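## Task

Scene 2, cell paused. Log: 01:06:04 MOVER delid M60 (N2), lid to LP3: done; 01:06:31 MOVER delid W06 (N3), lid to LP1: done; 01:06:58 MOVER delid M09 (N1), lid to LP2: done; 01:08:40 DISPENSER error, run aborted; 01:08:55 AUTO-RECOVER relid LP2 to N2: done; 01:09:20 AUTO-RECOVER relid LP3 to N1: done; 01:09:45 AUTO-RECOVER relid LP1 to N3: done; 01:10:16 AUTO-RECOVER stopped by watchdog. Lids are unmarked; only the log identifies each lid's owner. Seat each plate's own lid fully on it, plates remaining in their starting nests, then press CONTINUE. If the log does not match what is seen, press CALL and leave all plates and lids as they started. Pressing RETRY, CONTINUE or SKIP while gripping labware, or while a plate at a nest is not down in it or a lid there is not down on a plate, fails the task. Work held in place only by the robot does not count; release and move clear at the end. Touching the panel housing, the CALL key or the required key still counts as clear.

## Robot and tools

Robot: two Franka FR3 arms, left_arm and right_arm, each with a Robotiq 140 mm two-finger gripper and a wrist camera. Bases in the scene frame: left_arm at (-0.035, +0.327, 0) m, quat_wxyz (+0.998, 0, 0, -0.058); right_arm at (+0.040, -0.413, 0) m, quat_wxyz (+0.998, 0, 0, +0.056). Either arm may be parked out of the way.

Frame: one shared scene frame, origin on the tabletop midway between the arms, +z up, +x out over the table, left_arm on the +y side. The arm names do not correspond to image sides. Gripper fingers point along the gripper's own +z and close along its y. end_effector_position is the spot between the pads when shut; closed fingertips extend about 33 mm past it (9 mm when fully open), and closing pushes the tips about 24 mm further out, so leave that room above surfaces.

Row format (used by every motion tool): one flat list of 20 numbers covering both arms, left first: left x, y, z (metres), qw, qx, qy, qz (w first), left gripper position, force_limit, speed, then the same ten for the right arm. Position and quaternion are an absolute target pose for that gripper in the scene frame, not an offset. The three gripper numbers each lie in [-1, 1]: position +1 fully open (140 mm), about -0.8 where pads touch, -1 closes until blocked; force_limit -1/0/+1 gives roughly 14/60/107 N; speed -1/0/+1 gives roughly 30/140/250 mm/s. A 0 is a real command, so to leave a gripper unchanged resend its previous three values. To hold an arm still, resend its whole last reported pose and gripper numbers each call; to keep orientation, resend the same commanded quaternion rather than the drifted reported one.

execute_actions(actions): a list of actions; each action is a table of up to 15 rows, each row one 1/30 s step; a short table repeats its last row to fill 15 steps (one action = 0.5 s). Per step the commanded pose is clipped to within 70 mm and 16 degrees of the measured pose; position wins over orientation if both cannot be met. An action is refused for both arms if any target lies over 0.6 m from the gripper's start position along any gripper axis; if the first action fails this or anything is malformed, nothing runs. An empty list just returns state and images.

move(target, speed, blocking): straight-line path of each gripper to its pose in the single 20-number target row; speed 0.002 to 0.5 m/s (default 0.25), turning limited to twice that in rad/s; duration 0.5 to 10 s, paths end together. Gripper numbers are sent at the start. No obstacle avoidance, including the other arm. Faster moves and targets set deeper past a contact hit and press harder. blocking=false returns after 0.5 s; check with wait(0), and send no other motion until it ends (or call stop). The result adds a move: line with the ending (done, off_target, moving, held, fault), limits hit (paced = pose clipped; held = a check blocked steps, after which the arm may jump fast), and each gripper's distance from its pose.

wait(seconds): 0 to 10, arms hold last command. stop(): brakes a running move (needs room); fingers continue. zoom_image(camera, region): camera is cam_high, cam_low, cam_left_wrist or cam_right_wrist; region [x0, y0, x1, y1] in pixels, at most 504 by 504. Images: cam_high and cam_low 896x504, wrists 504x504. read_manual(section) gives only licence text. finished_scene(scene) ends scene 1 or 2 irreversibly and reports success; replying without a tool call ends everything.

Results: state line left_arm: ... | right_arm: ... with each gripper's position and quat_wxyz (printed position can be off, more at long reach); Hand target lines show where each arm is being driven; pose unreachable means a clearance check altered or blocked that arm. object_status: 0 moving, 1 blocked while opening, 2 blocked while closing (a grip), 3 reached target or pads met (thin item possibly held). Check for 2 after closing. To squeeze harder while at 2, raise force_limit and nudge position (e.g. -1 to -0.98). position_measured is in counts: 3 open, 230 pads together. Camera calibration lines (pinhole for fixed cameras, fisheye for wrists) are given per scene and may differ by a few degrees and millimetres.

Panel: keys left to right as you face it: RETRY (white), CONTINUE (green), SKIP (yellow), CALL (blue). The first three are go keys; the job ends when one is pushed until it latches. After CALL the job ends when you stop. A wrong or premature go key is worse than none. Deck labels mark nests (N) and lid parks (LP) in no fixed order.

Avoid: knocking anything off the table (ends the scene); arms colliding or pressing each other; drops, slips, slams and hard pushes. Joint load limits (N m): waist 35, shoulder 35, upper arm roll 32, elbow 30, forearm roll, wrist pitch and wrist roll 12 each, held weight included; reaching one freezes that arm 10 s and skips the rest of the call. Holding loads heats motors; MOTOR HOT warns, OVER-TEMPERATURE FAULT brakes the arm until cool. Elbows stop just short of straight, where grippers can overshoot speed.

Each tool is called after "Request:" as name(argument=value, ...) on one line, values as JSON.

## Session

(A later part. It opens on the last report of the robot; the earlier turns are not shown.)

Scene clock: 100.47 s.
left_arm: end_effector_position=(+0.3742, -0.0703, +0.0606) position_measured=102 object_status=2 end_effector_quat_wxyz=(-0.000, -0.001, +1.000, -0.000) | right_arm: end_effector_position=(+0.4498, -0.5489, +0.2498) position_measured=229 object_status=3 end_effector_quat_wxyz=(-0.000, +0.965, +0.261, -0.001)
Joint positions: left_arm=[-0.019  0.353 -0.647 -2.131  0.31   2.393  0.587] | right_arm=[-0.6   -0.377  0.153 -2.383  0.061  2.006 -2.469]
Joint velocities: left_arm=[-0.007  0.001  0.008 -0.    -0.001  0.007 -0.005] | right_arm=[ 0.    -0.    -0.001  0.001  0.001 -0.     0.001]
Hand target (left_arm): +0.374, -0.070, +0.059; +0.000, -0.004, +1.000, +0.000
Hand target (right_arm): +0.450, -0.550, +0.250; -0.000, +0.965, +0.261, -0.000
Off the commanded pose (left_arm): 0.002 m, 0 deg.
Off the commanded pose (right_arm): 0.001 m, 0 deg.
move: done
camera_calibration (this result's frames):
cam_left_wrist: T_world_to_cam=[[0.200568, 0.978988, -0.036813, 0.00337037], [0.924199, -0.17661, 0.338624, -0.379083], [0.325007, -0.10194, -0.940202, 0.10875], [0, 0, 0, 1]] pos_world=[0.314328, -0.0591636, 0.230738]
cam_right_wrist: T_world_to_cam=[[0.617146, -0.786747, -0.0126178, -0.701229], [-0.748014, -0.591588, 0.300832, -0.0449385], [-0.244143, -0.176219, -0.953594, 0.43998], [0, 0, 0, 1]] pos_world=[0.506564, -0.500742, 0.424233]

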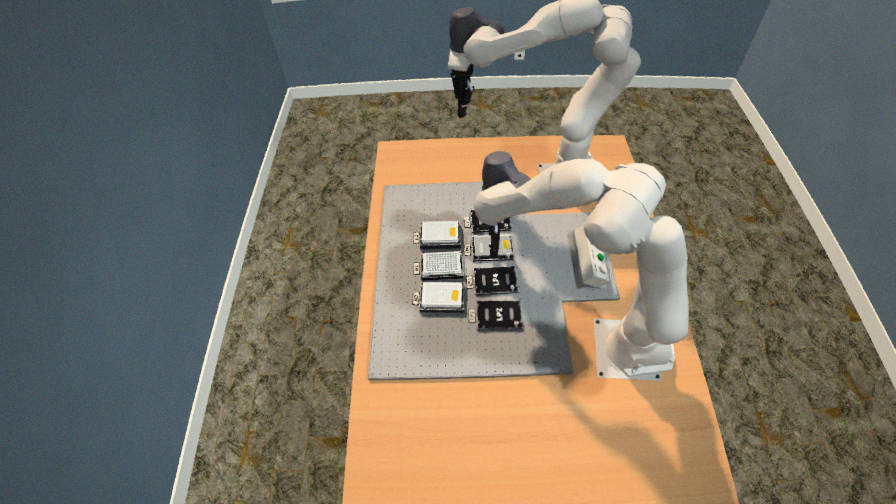

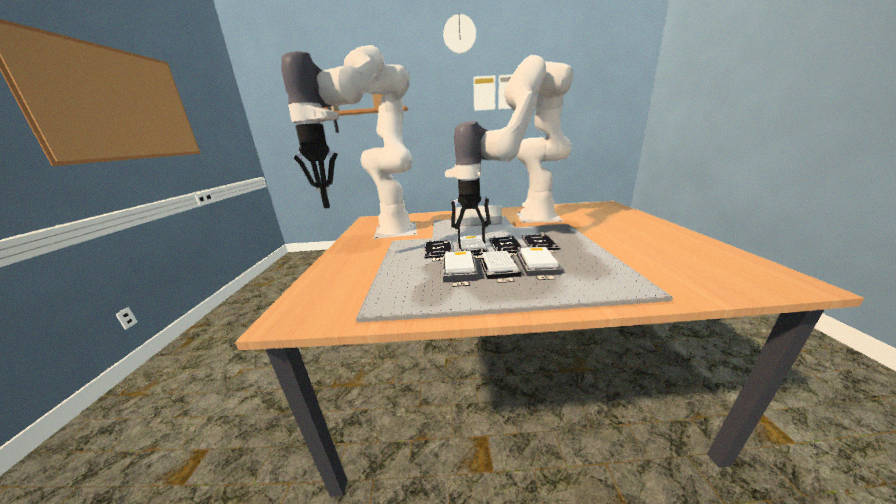

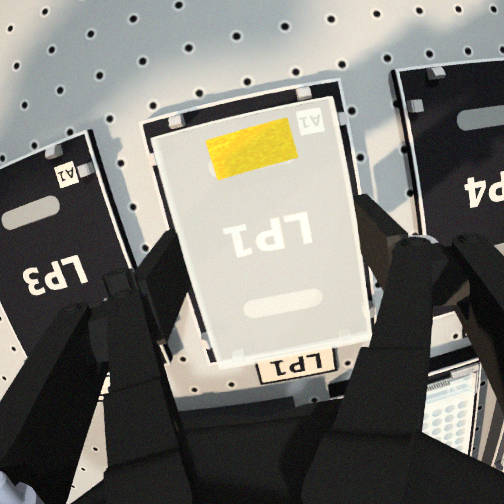

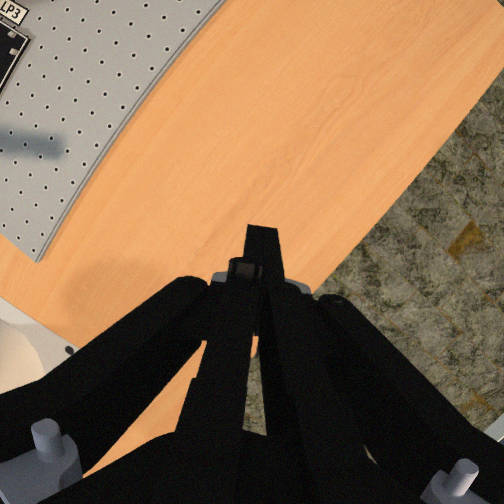

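Request:
move(target=[0.373,-0.070,0.0515,0,0.002,1,0,-1,-0.6,-0.8,0.45,-0.55,0.25,0,0.958,0.259,0,-0.8,0,0], speed=0.01)

Request:
zoom_image(camera="cam_left_wrist", region=[110,60,420,390])

Scene clock: 105.67 s.
left_arm: end_effector_position=(+0.3734, -0.0707, +0.0534) position_measured=102 object_status=2 end_effector_quat_wxyz=(+0.000, +0.003, +1.000, -0.001) | right_arm: end_effector_position=(+0.4498, -0.5489, +0.2498) position_measured=229 object_status=3 end_effector_quat_wxyz=(-0.000, +0.965, +0.261, -0.001)
Joint positions: left_arm=[-0.028  0.366 -0.638 -2.135  0.323  2.408  0.585] | right_arm=[-0.6   -0.377  0.153 -2.383  0.061  2.006 -2.469]
Joint velocities: left_arm=[-0.004 -0.     0.004 -0.001  0.     0.004  0.   ] | right_arm=[ 0.002 -0.001  0.001 -0.     0.     0.     0.001]
Hand target (left_arm): +0.373, -0.070, +0.051; +0.000, +0.002, +1.000, +0.000
Hand target (right_arm): +0.450, -0.550, +0.250; -0.000, +0.965, +0.261, -0.000
Off the commanded pose (left_arm): 0.002 m, 0 deg.
Off the commanded pose (right_arm): 0.001 m, 0 deg.
move: done
camera_calibration (this result's frames):
cam_left_wrist: T_world_to_cam=[[0.209235, 0.977151, -0.0373798, 0.000336475], [0.922365, -0.18452, 0.339403, -0.375893], [0.324751, -0.105493, -0.939898, 0.102022], [0, 0, 0, 1]] pos_world=[0.313508, -0.058926, 0.223482]
cam_right_wrist: T_world_to_cam=[[0.617138, -0.786754, -0.0126182, -0.701231], [-0.748021, -0.59158, 0.300827, -0.0449333], [-0.244142, -0.176213, -0.953595, 0.43998], [0, 0, 0, 1]] pos_world=[0.506563, -0.500747, 0.424232]

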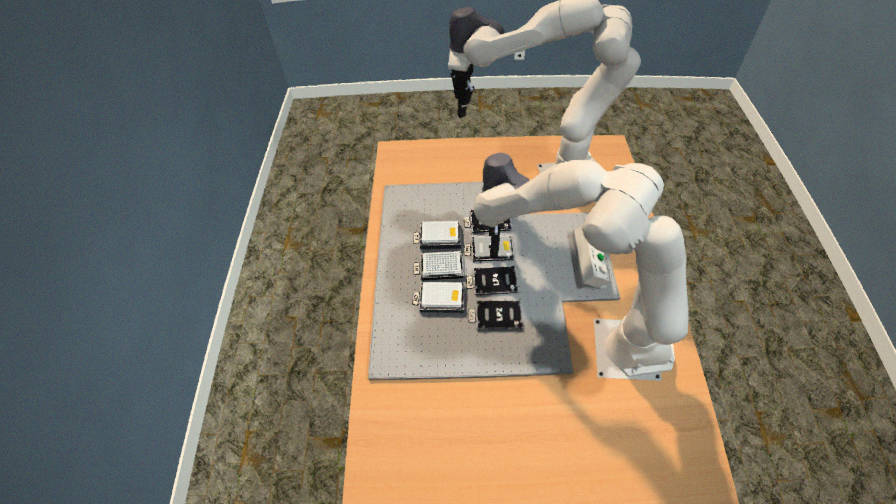

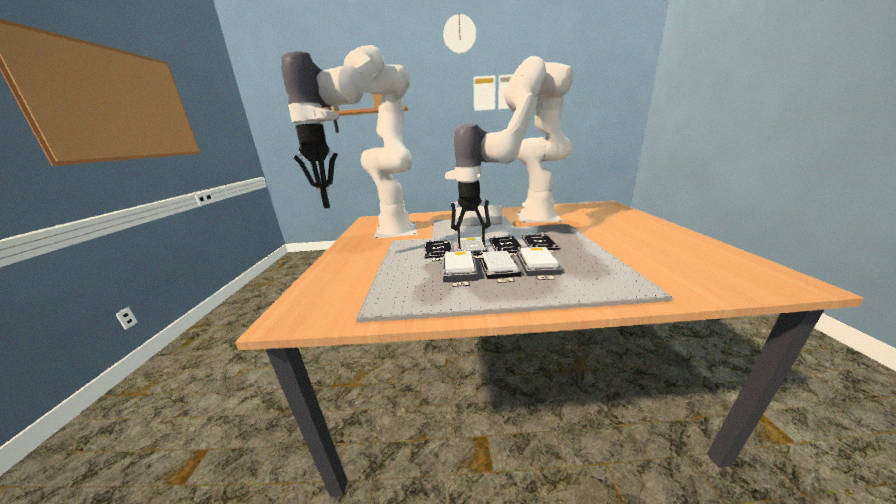

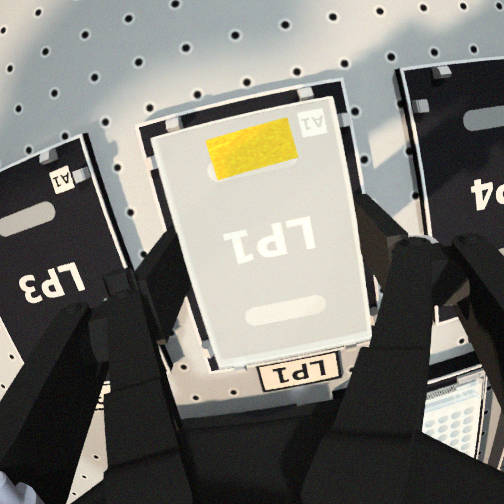

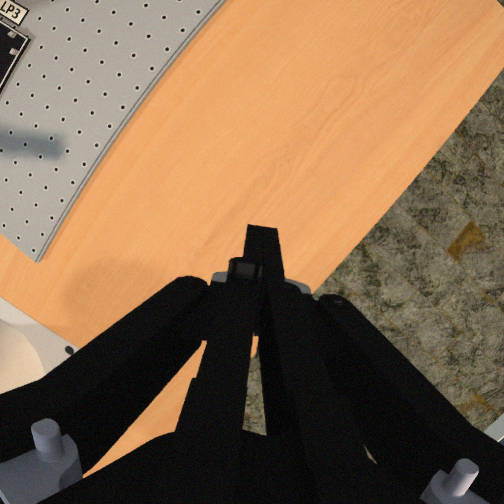

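Region (110, 60, 420, 390) of cam_left_wrist's 504x504 image, scaled by 1.527, with more detail than that image has; it fills the left 473 columns of this view, and the rest is white.

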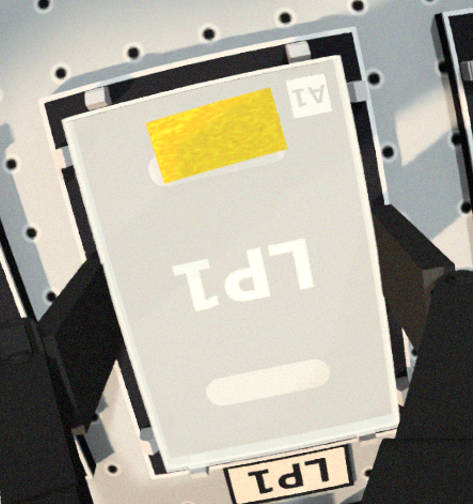

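Good. Lower 1 mm, release, rise, go to N2.

Request:
move(target=[0.373,-0.070,0.0505,0,0.002,1,0,-1,-0.6,-0.8,0.45,-0.55,0.25,0,0.958,0.259,0,-0.8,0,0], speed=0.005)

Request:
move(target=[0.373,-0.070,0.0505,0,0.002,1,0,0.42,-0.6,-0.8,0.45,-0.55,0.25,0,0.958,0.259,0,-0.8,0,0], speed=0.01)

Request:
zoom_image(camera="cam_left_wrist", region=[110,60,420,390])

Request:
move(target=[0.38,-0.072,0.095,0,0.002,1,0,0.42,-0.6,-0.8,0.45,-0.55,0.25,0,0.958,0.259,0,-0.8,0,0], speed=0.08)

Request:
move(target=[0.556,-0.127,0.090,0,0,1,0,0.42,-0.6,-0.8,0.45,-0.55,0.25,0,0.958,0.259,0,-0.8,0,0], speed=0.15)

Request:
zoom_image(camera="cam_left_wrist", region=[110,60,420,390])

Scene clock: 115.27 s.
left_arm: end_effector_position=(+0.3734, -0.0706, +0.0523) position_measured=102 object_status=2 end_effector_quat_wxyz=(+0.000, +0.004, +1.000, -0.001) | right_arm: end_effector_position=(+0.4498, -0.5489, +0.2498) position_measured=229 object_status=3 end_effector_quat_wxyz=(-0.000, +0.965, +0.261, -0.001)
Joint positions: left_arm=[-0.03   0.367 -0.635 -2.135  0.324  2.411  0.585] | right_arm=[-0.6   -0.377  0.153 -2.383  0.061  2.006 -2.469]
Joint velocities: left_arm=[-0.004  0.001  0.003  0.    -0.     0.003  0.001] | right_arm=[0.001 0.001 0.001 0.001 0.002 0.    0.001]
Hand target (left_arm): +0.373, -0.070, +0.050; +0.000, +0.002, +1.000, +0.000
Hand target (right_arm): +0.450, -0.550, +0.250; -0.000, +0.965, +0.261, -0.000
Off the commanded pose (left_arm): 0.002 m, 0 deg.
Off the commanded pose (right_arm): 0.001 m, 0 deg.
move: done
camera_calibration (this result's frames):
cam_left_wrist: T_world_to_cam=[[0.209662, 0.977055, -0.0374799, 0.000103069], [0.922238, -0.184874, 0.339556, -0.375536], [0.324836, -0.105757, -0.939839, 0.100979], [0, 0, 0, 1]] pos_world=[0.31351, -0.0588482, 0.222423]
cam_right_wrist: T_world_to_cam=[[0.617137, -0.786754, -0.012618, -0.701231], [-0.748022, -0.59158, 0.300827, -0.0449327], [-0.244141, -0.176213, -0.953595, 0.43998], [0, 0, 0, 1]] pos_world=[0.506562, -0.500748, 0.424232]

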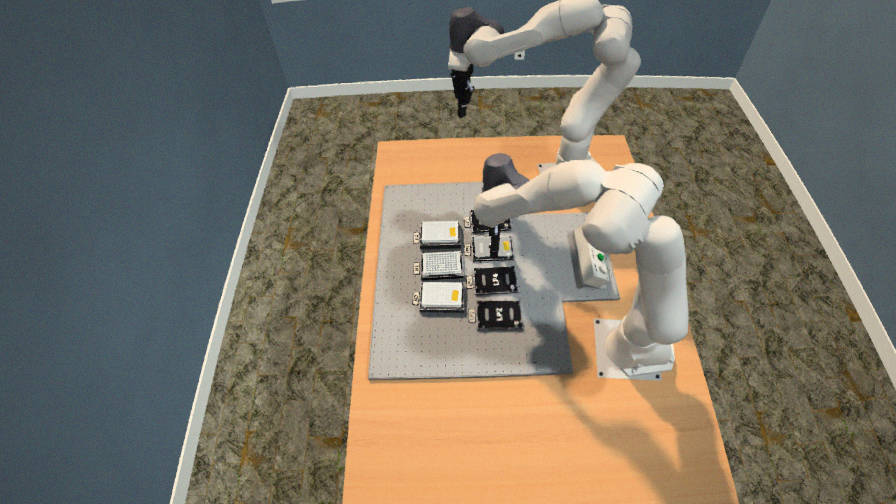

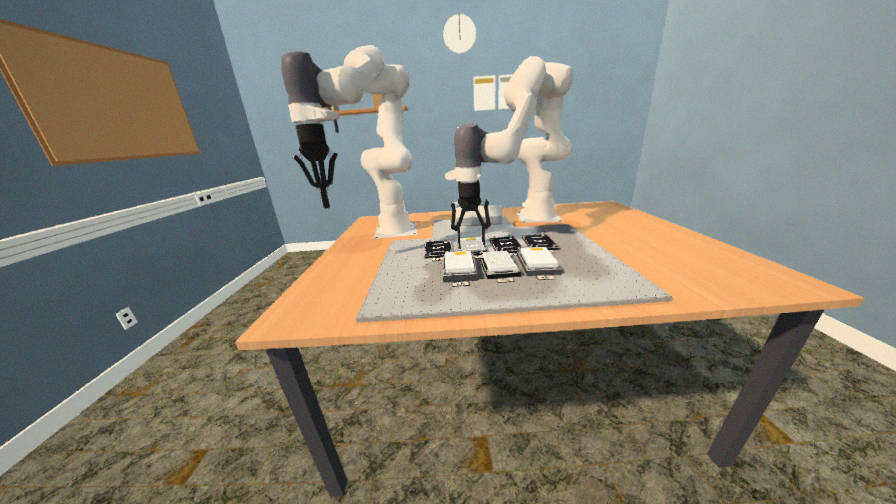

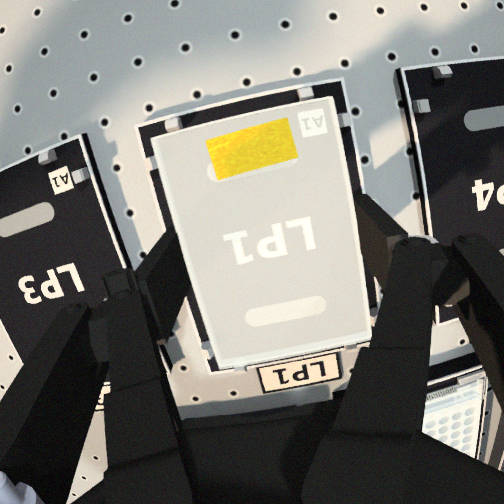

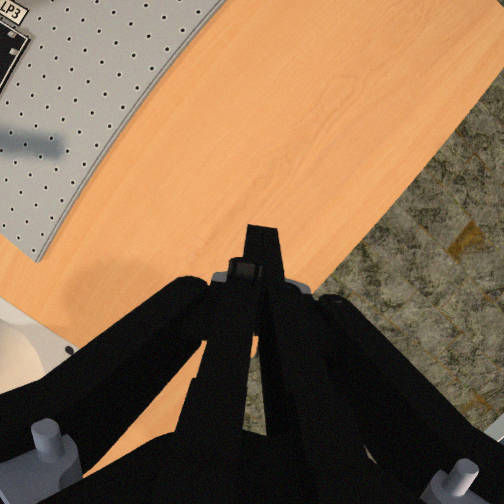

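Scene clock: 115.97 s.
left_arm: end_effector_position=(+0.3735, -0.0706, +0.0522) position_measured=76 object_status=3 end_effector_quat_wxyz=(+0.000, +0.004, +1.000, -0.001) | right_arm: end_effector_position=(+0.4498, -0.5489, +0.2498) position_measured=229 object_status=3 end_effector_quat_wxyz=(-0.000, +0.965, +0.261, -0.001)
Joint positions: left_arm=[-0.031  0.367 -0.634 -2.135  0.324  2.411  0.585] | right_arm=[-0.6   -0.377  0.153 -2.383  0.061  2.006 -2.469]
Joint velocities: left_arm=[-0.004 -0.001  0.002 -0.002 -0.     0.     0.   ] | right_arm=[-0.     0.    -0.001  0.001 -0.     0.    -0.   ]
Hand target (left_arm): +0.373, -0.070, +0.050; -0.000, +0.002, +1.000, +0.000
Hand target (right_arm): +0.450, -0.550, +0.250; -0.000, +0.965, +0.261, -0.000
Off the commanded pose (left_arm): 0.002 m, 0 deg.
Off the commanded pose (right_arm): 0.001 m, 0 deg.
move: done
camera_calibration (this result's frames):
cam_left_wrist: T_world_to_cam=[[0.209683, 0.977054, -0.0374066, 0.0000758318], [0.922167, -0.184897, 0.339736, -0.375537], [0.325024, -0.105732, -0.939777, 0.100809], [0, 0, 0, 1]] pos_world=[0.313527, -0.0588511, 0.222324]
cam_right_wrist: T_world_to_cam=[[0.617137, -0.786754, -0.0126179, -0.701231], [-0.748022, -0.59158, 0.300827, -0.0449328], [-0.244141, -0.176213, -0.953595, 0.43998], [0, 0, 0, 1]] pos_world=[0.506562, -0.500748, 0.424232]

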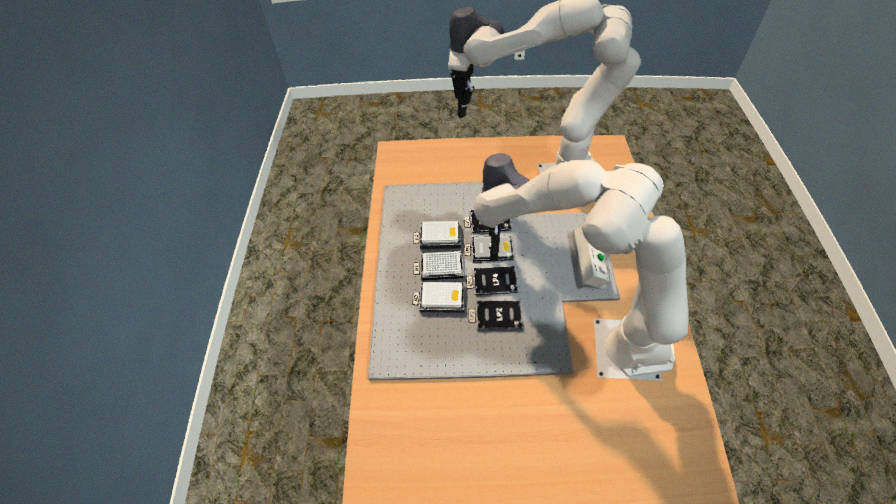

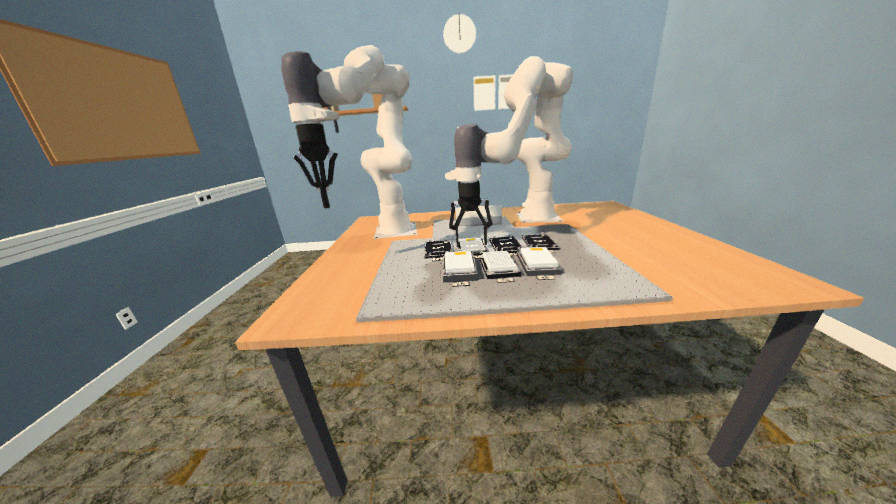

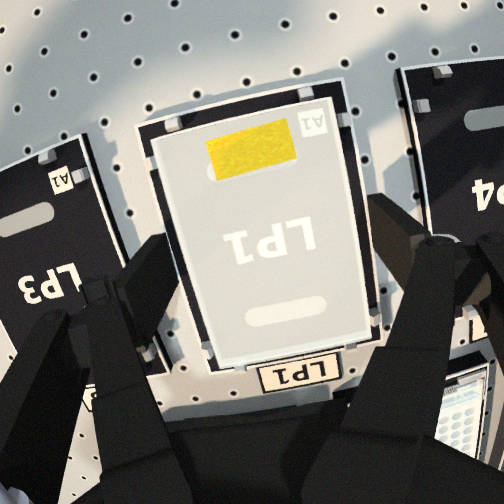

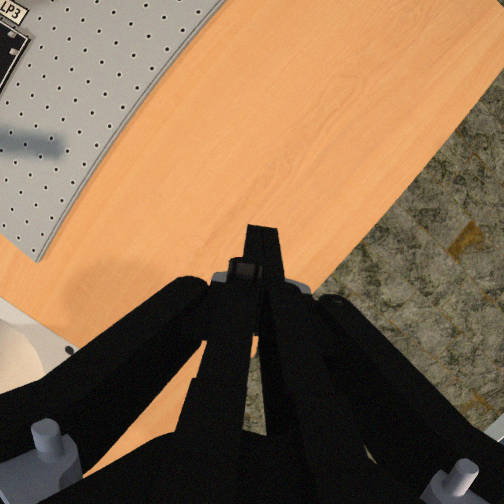

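Region (110, 60, 420, 390) of cam_left_wrist's 504x504 image, scaled by 1.527, with more detail than that image has; it fills the left 473 columns of this view, and the rest is white.

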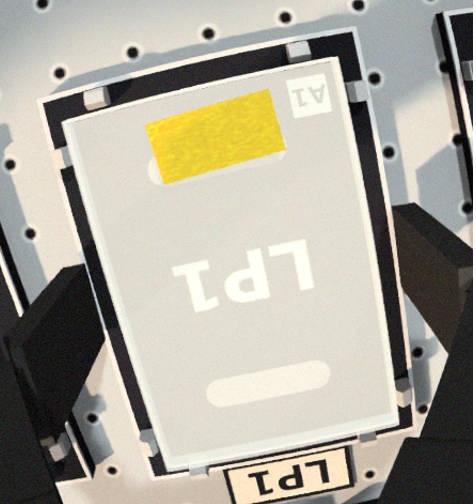

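Scene clock: 117.00 s.
left_arm: end_effector_position=(+0.3803, -0.0722, +0.0943) position_measured=76 object_status=3 end_effector_quat_wxyz=(+0.001, -0.002, +1.000, -0.001) | right_arm: end_effector_position=(+0.4498, -0.5489, +0.2498) position_measured=229 object_status=3 end_effector_quat_wxyz=(-0.000, +0.965, +0.261, -0.001)
Joint positions: left_arm=[ 0.011  0.303 -0.682 -2.098  0.261  2.322  0.622] | right_arm=[-0.6   -0.377  0.153 -2.383  0.061  2.006 -2.469]
Joint velocities: left_arm=[ 0.007 -0.    -0.009 -0.001  0.002 -0.013  0.013] | right_arm=[ 0.     0.002  0.    -0.     0.     0.001  0.001]
Hand target (left_arm): +0.380, -0.072, +0.095; -0.000, +0.003, +1.000, -0.001
Hand target (right_arm): +0.450, -0.550, +0.250; -0.000, +0.965, +0.261, -0.000
Off the commanded pose (left_arm): 0.001 m, 0 deg.
Off the commanded pose (right_arm): 0.001 m, 0 deg.
move: done
camera_calibration (this result's frames):
cam_left_wrist: T_world_to_cam=[[0.198455, 0.979406, -0.0371534, 0.00611696], [0.923789, -0.174251, 0.340956, -0.396319], [0.32746, -0.101986, -0.939345, 0.137257], [0, 0, 0, 1]] pos_world=[0.319955, -0.0610518, 0.264286]
cam_right_wrist: T_world_to_cam=[[0.617137, -0.786754, -0.012618, -0.701231], [-0.748022, -0.59158, 0.300827, -0.0449328], [-0.244142, -0.176213, -0.953595, 0.43998], [0, 0, 0, 1]] pos_world=[0.506562, -0.500748, 0.424232]

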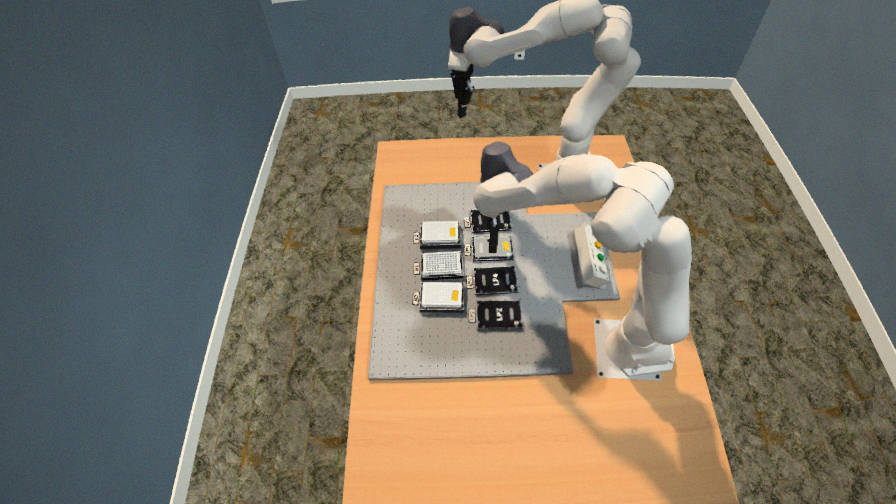

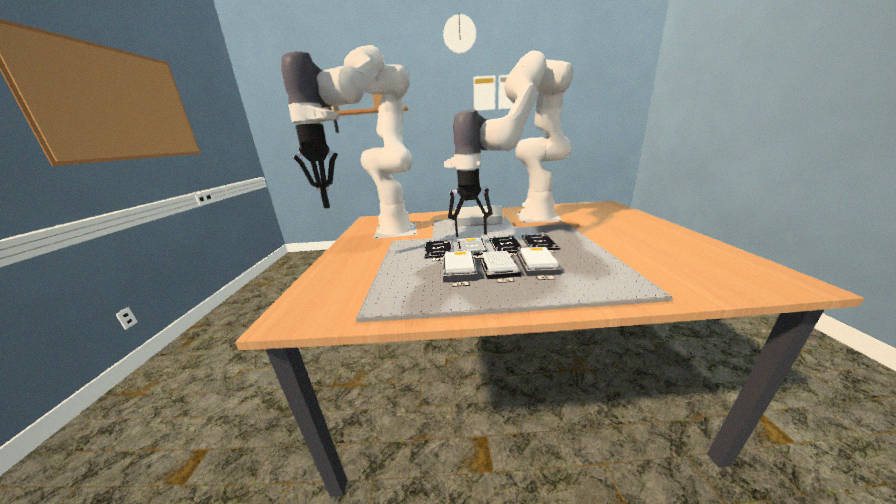

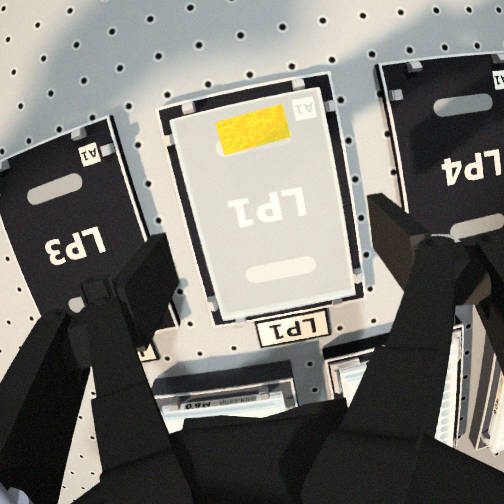

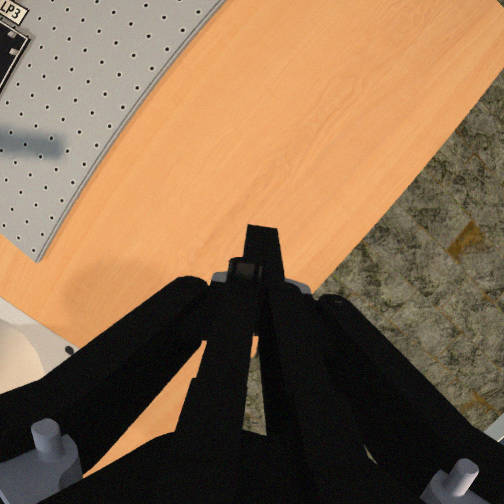

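Scene clock: 118.93 s.
left_arm: end_effector_position=(+0.5560, -0.1261, +0.0909) position_measured=76 object_status=3 end_effector_quat_wxyz=(+0.001, -0.004, +1.000, -0.001) | right_arm: end_effector_position=(+0.4498, -0.5489, +0.2498) position_measured=229 object_status=3 end_effector_quat_wxyz=(-0.000, +0.965, +0.261, -0.001)
Joint positions: left_arm=[-0.175  0.823 -0.535 -1.275  0.421  1.992  0.71 ] | right_arm=[-0.6   -0.377  0.153 -2.383  0.061  2.006 -2.469]
Joint velocities: left_arm=[-0.     0.002 -0.     0.003  0.002 -0.013  0.014] | right_arm=[ 0.     0.001 -0.    -0.001 -0.     0.    -0.001]
Hand target (left_arm): +0.555, -0.126, +0.089; +0.000, +0.003, +1.000, +0.001
Hand target (right_arm): +0.450, -0.550, +0.250; -0.000, +0.965, +0.261, -0.000
Off the commanded pose (left_arm): 0.001 m, 1 deg.
Off the commanded pose (right_arm): 0.001 m, 0 deg.
move: done
camera_calibration (this result's frames):
cam_left_wrist: T_world_to_cam=[[0.194719, 0.980105, -0.0384682, 0.0262533], [0.924238, -0.170205, 0.34178, -0.566699], [0.328433, -0.102105, -0.938992, 0.0704269], [0, 0, 0, 1]] pos_world=[0.495523, -0.114995, 0.260827]
cam_right_wrist: T_world_to_cam=[[0.617137, -0.786754, -0.0126179, -0.701231], [-0.748022, -0.59158, 0.300827, -0.0449328], [-0.244141, -0.176213, -0.953595, 0.43998], [0, 0, 0, 1]] pos_world=[0.506562, -0.500748, 0.424232]

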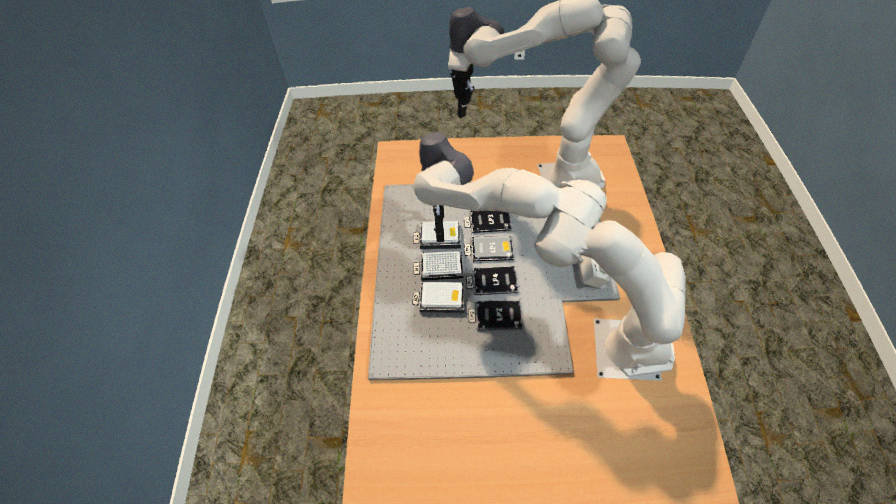

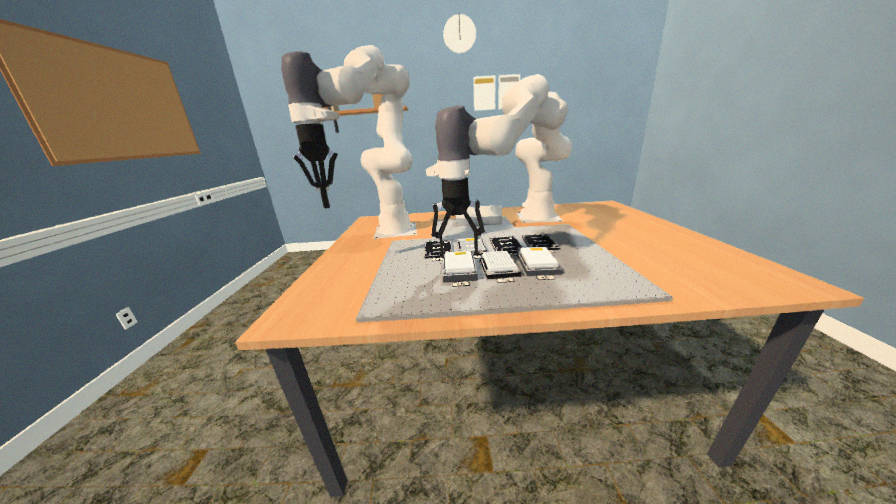

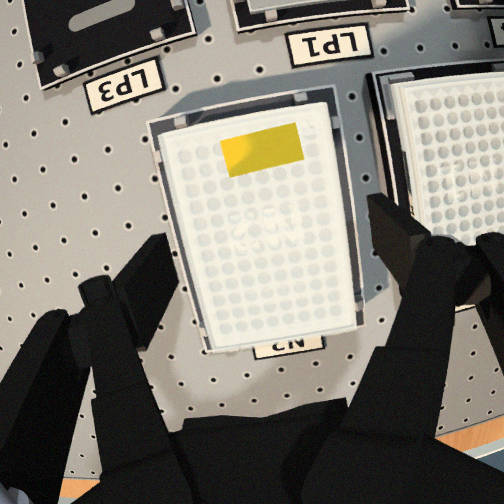

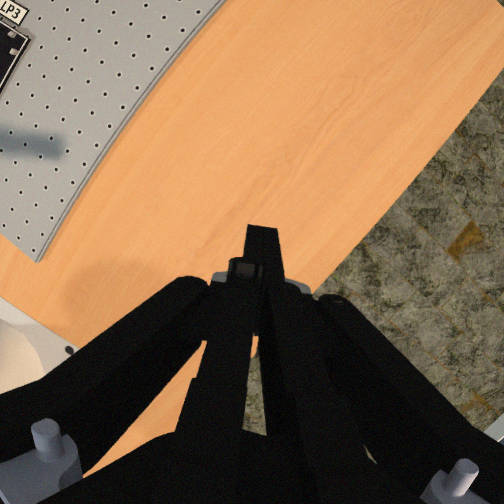

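Region (110, 60, 420, 390) of cam_left_wrist's 504x504 image, scaled by 1.527, with more detail than that image has; it fills the left 473 columns of this view, and the rest is white.

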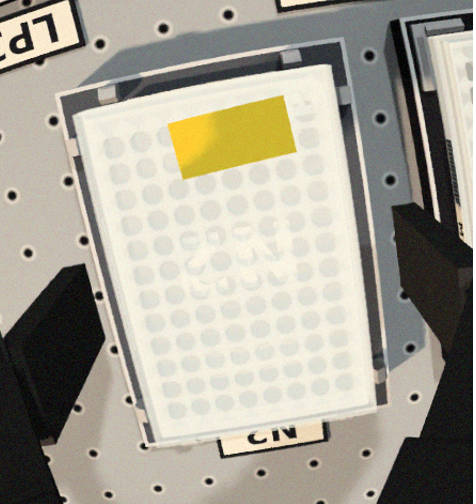

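Request:
move(target=[0.556,-0.128,0.077,0,0.013,1,0,0.42,-0.6,-0.8,0.45,-0.55,0.25,0,0.958,0.259,0,-0.8,0,0], speed=0.02)

Request:
zoom_image(camera="cam_left_wrist", region=[110,60,420,390])

Scene clock: 124.40 s.
left_arm: end_effector_position=(+0.5555, -0.1266, +0.0773) position_measured=76 object_status=3 end_effector_quat_wxyz=(-0.002, +0.006, +1.000, +0.001) | right_arm: end_effector_position=(+0.4498, -0.5489, +0.2498) position_measured=229 object_status=3 end_effector_quat_wxyz=(-0.000, +0.965, +0.261, -0.001)
Joint positions: left_arm=[-0.177  0.847 -0.535 -1.269  0.432  2.     0.726] | right_arm=[-0.6   -0.377  0.153 -2.383  0.061  2.006 -2.469]
Joint velocities: left_arm=[ 0.001  0.001 -0.     0.003  0.003  0.003  0.011] | right_arm=[-0.001 -0.001 -0.001 -0.001  0.001 -0.002 -0.001]
Hand target (left_arm): +0.556, -0.128, +0.077; +0.000, +0.013, +1.000, +0.000
Hand target (right_arm): +0.450, -0.550, +0.250; -0.000, +0.965, +0.261, -0.000
Off the commanded pose (left_arm): 0.002 m, 1 deg.
Off the commanded pose (right_arm): 0.001 m, 0 deg.
move: done
camera_calibration (this result's frames):
cam_left_wrist: T_world_to_cam=[[0.214931, 0.975975, -0.0357364, 0.0142965], [0.92241, -0.19084, 0.335767, -0.562805], [0.32088, -0.10513, -0.941267, 0.0618115], [0, 0, 0, 1]] pos_world=[0.49623, -0.11486, 0.247663]
cam_right_wrist: T_world_to_cam=[[0.617137, -0.786754, -0.012618, -0.701231], [-0.748022, -0.59158, 0.300827, -0.0449327], [-0.244141, -0.176213, -0.953595, 0.43998], [0, 0, 0, 1]] pos_world=[0.506562, -0.500748, 0.424232]

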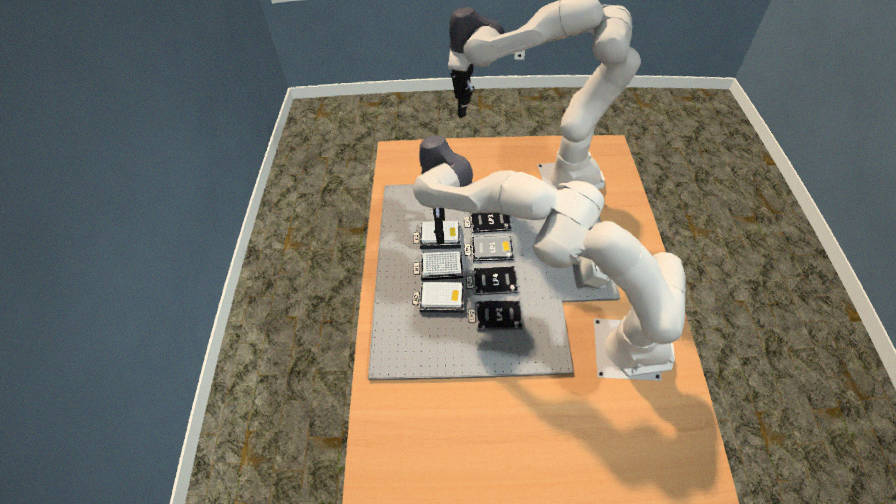

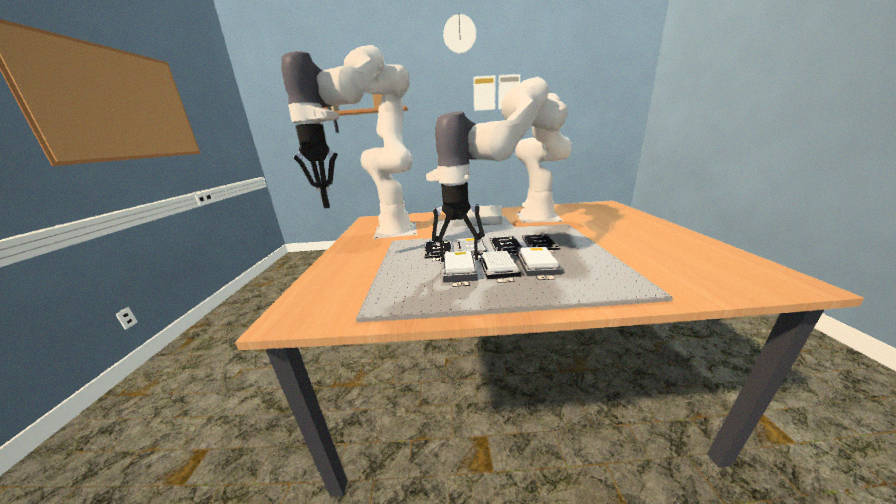

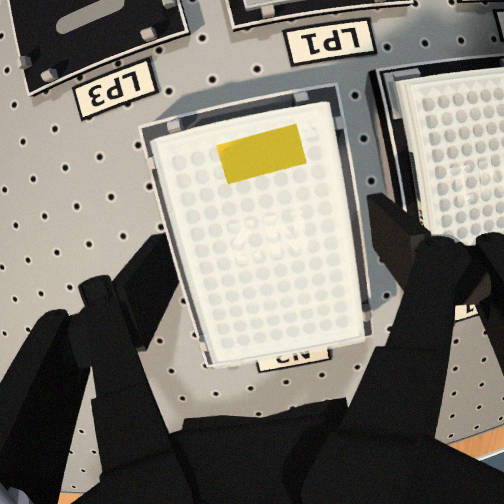

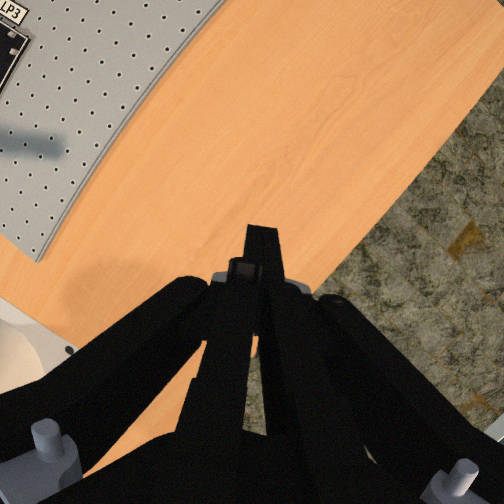

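Region (110, 60, 420, 390) of cam_left_wrist's 504x504 image, scaled by 1.527, with more detail than that image has; it fills the left 473 columns of this view, and the rest is white.

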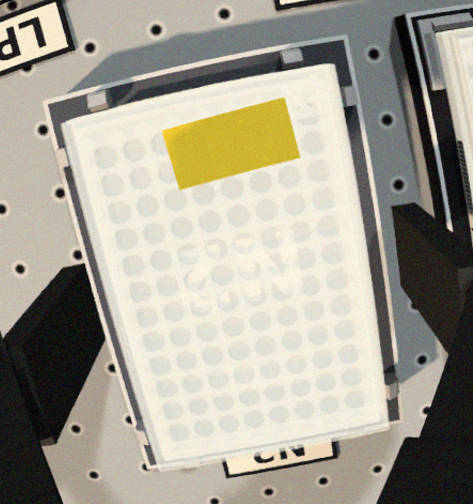

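Request:
move(target=[0.5575,-0.1305,0.0745,0,0.018,1,0,0.42,-0.6,-0.8,0.45,-0.55,0.25,0,0.958,0.259,0,-0.8,0,0], speed=0.01)

Request:
zoom_image(camera="cam_left_wrist", region=[110,60,420,390])

Scene clock: 129.63 s.
left_arm: end_effector_position=(+0.5578, -0.1306, +0.0757) position_measured=76 object_status=3 end_effector_quat_wxyz=(+0.000, +0.012, +1.000, -0.002) | right_arm: end_effector_position=(+0.4498, -0.5489, +0.2498) position_measured=229 object_status=3 end_effector_quat_wxyz=(-0.000, +0.965, +0.261, -0.001)
Joint positions: left_arm=[-0.184  0.86  -0.535 -1.251  0.436  2.001  0.736] | right_arm=[-0.6   -0.377  0.153 -2.383  0.061  2.006 -2.469]
Joint velocities: left_arm=[-0.001  0.001 -0.001  0.002  0.    -0.001  0.007] | right_arm=[ 0.001  0.    -0.002 -0.    -0.     0.001  0.   ]
Hand target (left_arm): +0.557, -0.130, +0.075; +0.000, +0.018, +1.000, +0.000
Hand target (right_arm): +0.450, -0.550, +0.250; -0.000, +0.965, +0.261, -0.000
Off the commanded pose (left_arm): 0.001 m, 1 deg.
Off the commanded pose (right_arm): 0.001 m, 0 deg.
move: done
camera_calibration (this result's frames):
cam_left_wrist: T_world_to_cam=[[0.226433, 0.973237, -0.0392005, 0.0111271], [0.919004, -0.200134, 0.339674, -0.564822], [0.322738, -0.112939, -0.939726, 0.0569691], [0, 0, 0, 1]] pos_world=[0.498167, -0.117435, 0.245827]
cam_right_wrist: T_world_to_cam=[[0.617137, -0.786754, -0.0126179, -0.701231], [-0.748022, -0.59158, 0.300827, -0.0449326], [-0.244141, -0.176213, -0.953595, 0.43998], [0, 0, 0, 1]] pos_world=[0.506562, -0.500748, 0.424232]

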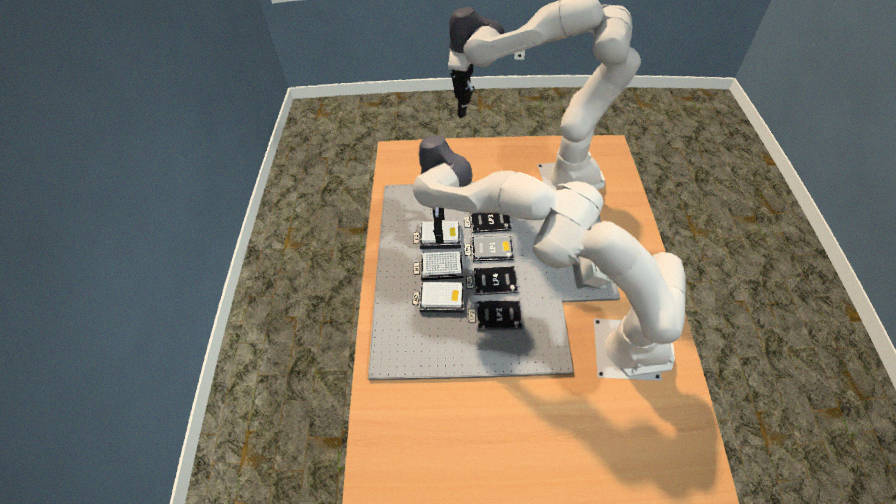

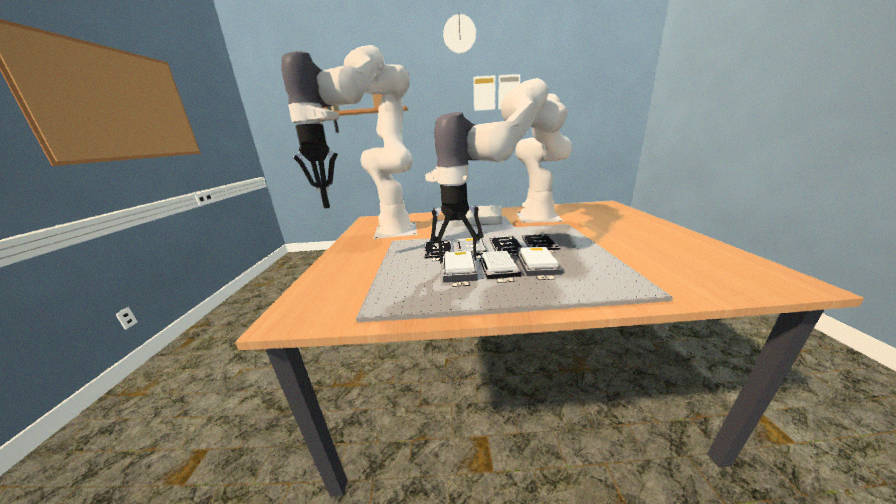

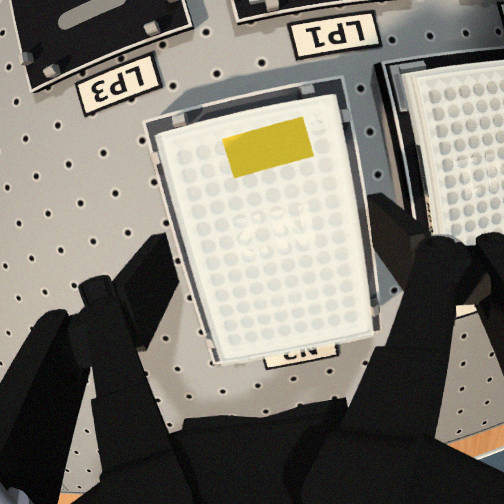

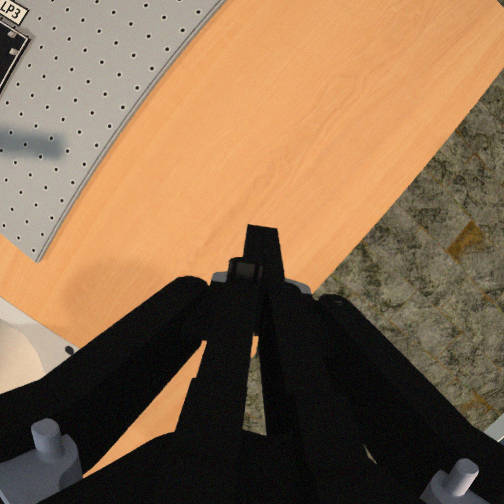

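Region (110, 60, 420, 390) of cam_left_wrist's 504x504 image, scaled by 1.527, with more detail than that image has; it fills the left 473 columns of this view, and the rest is white.

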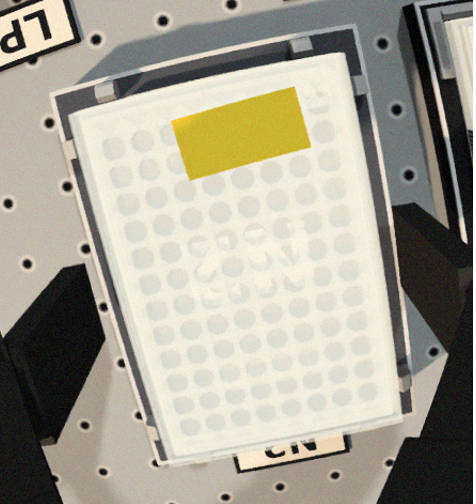

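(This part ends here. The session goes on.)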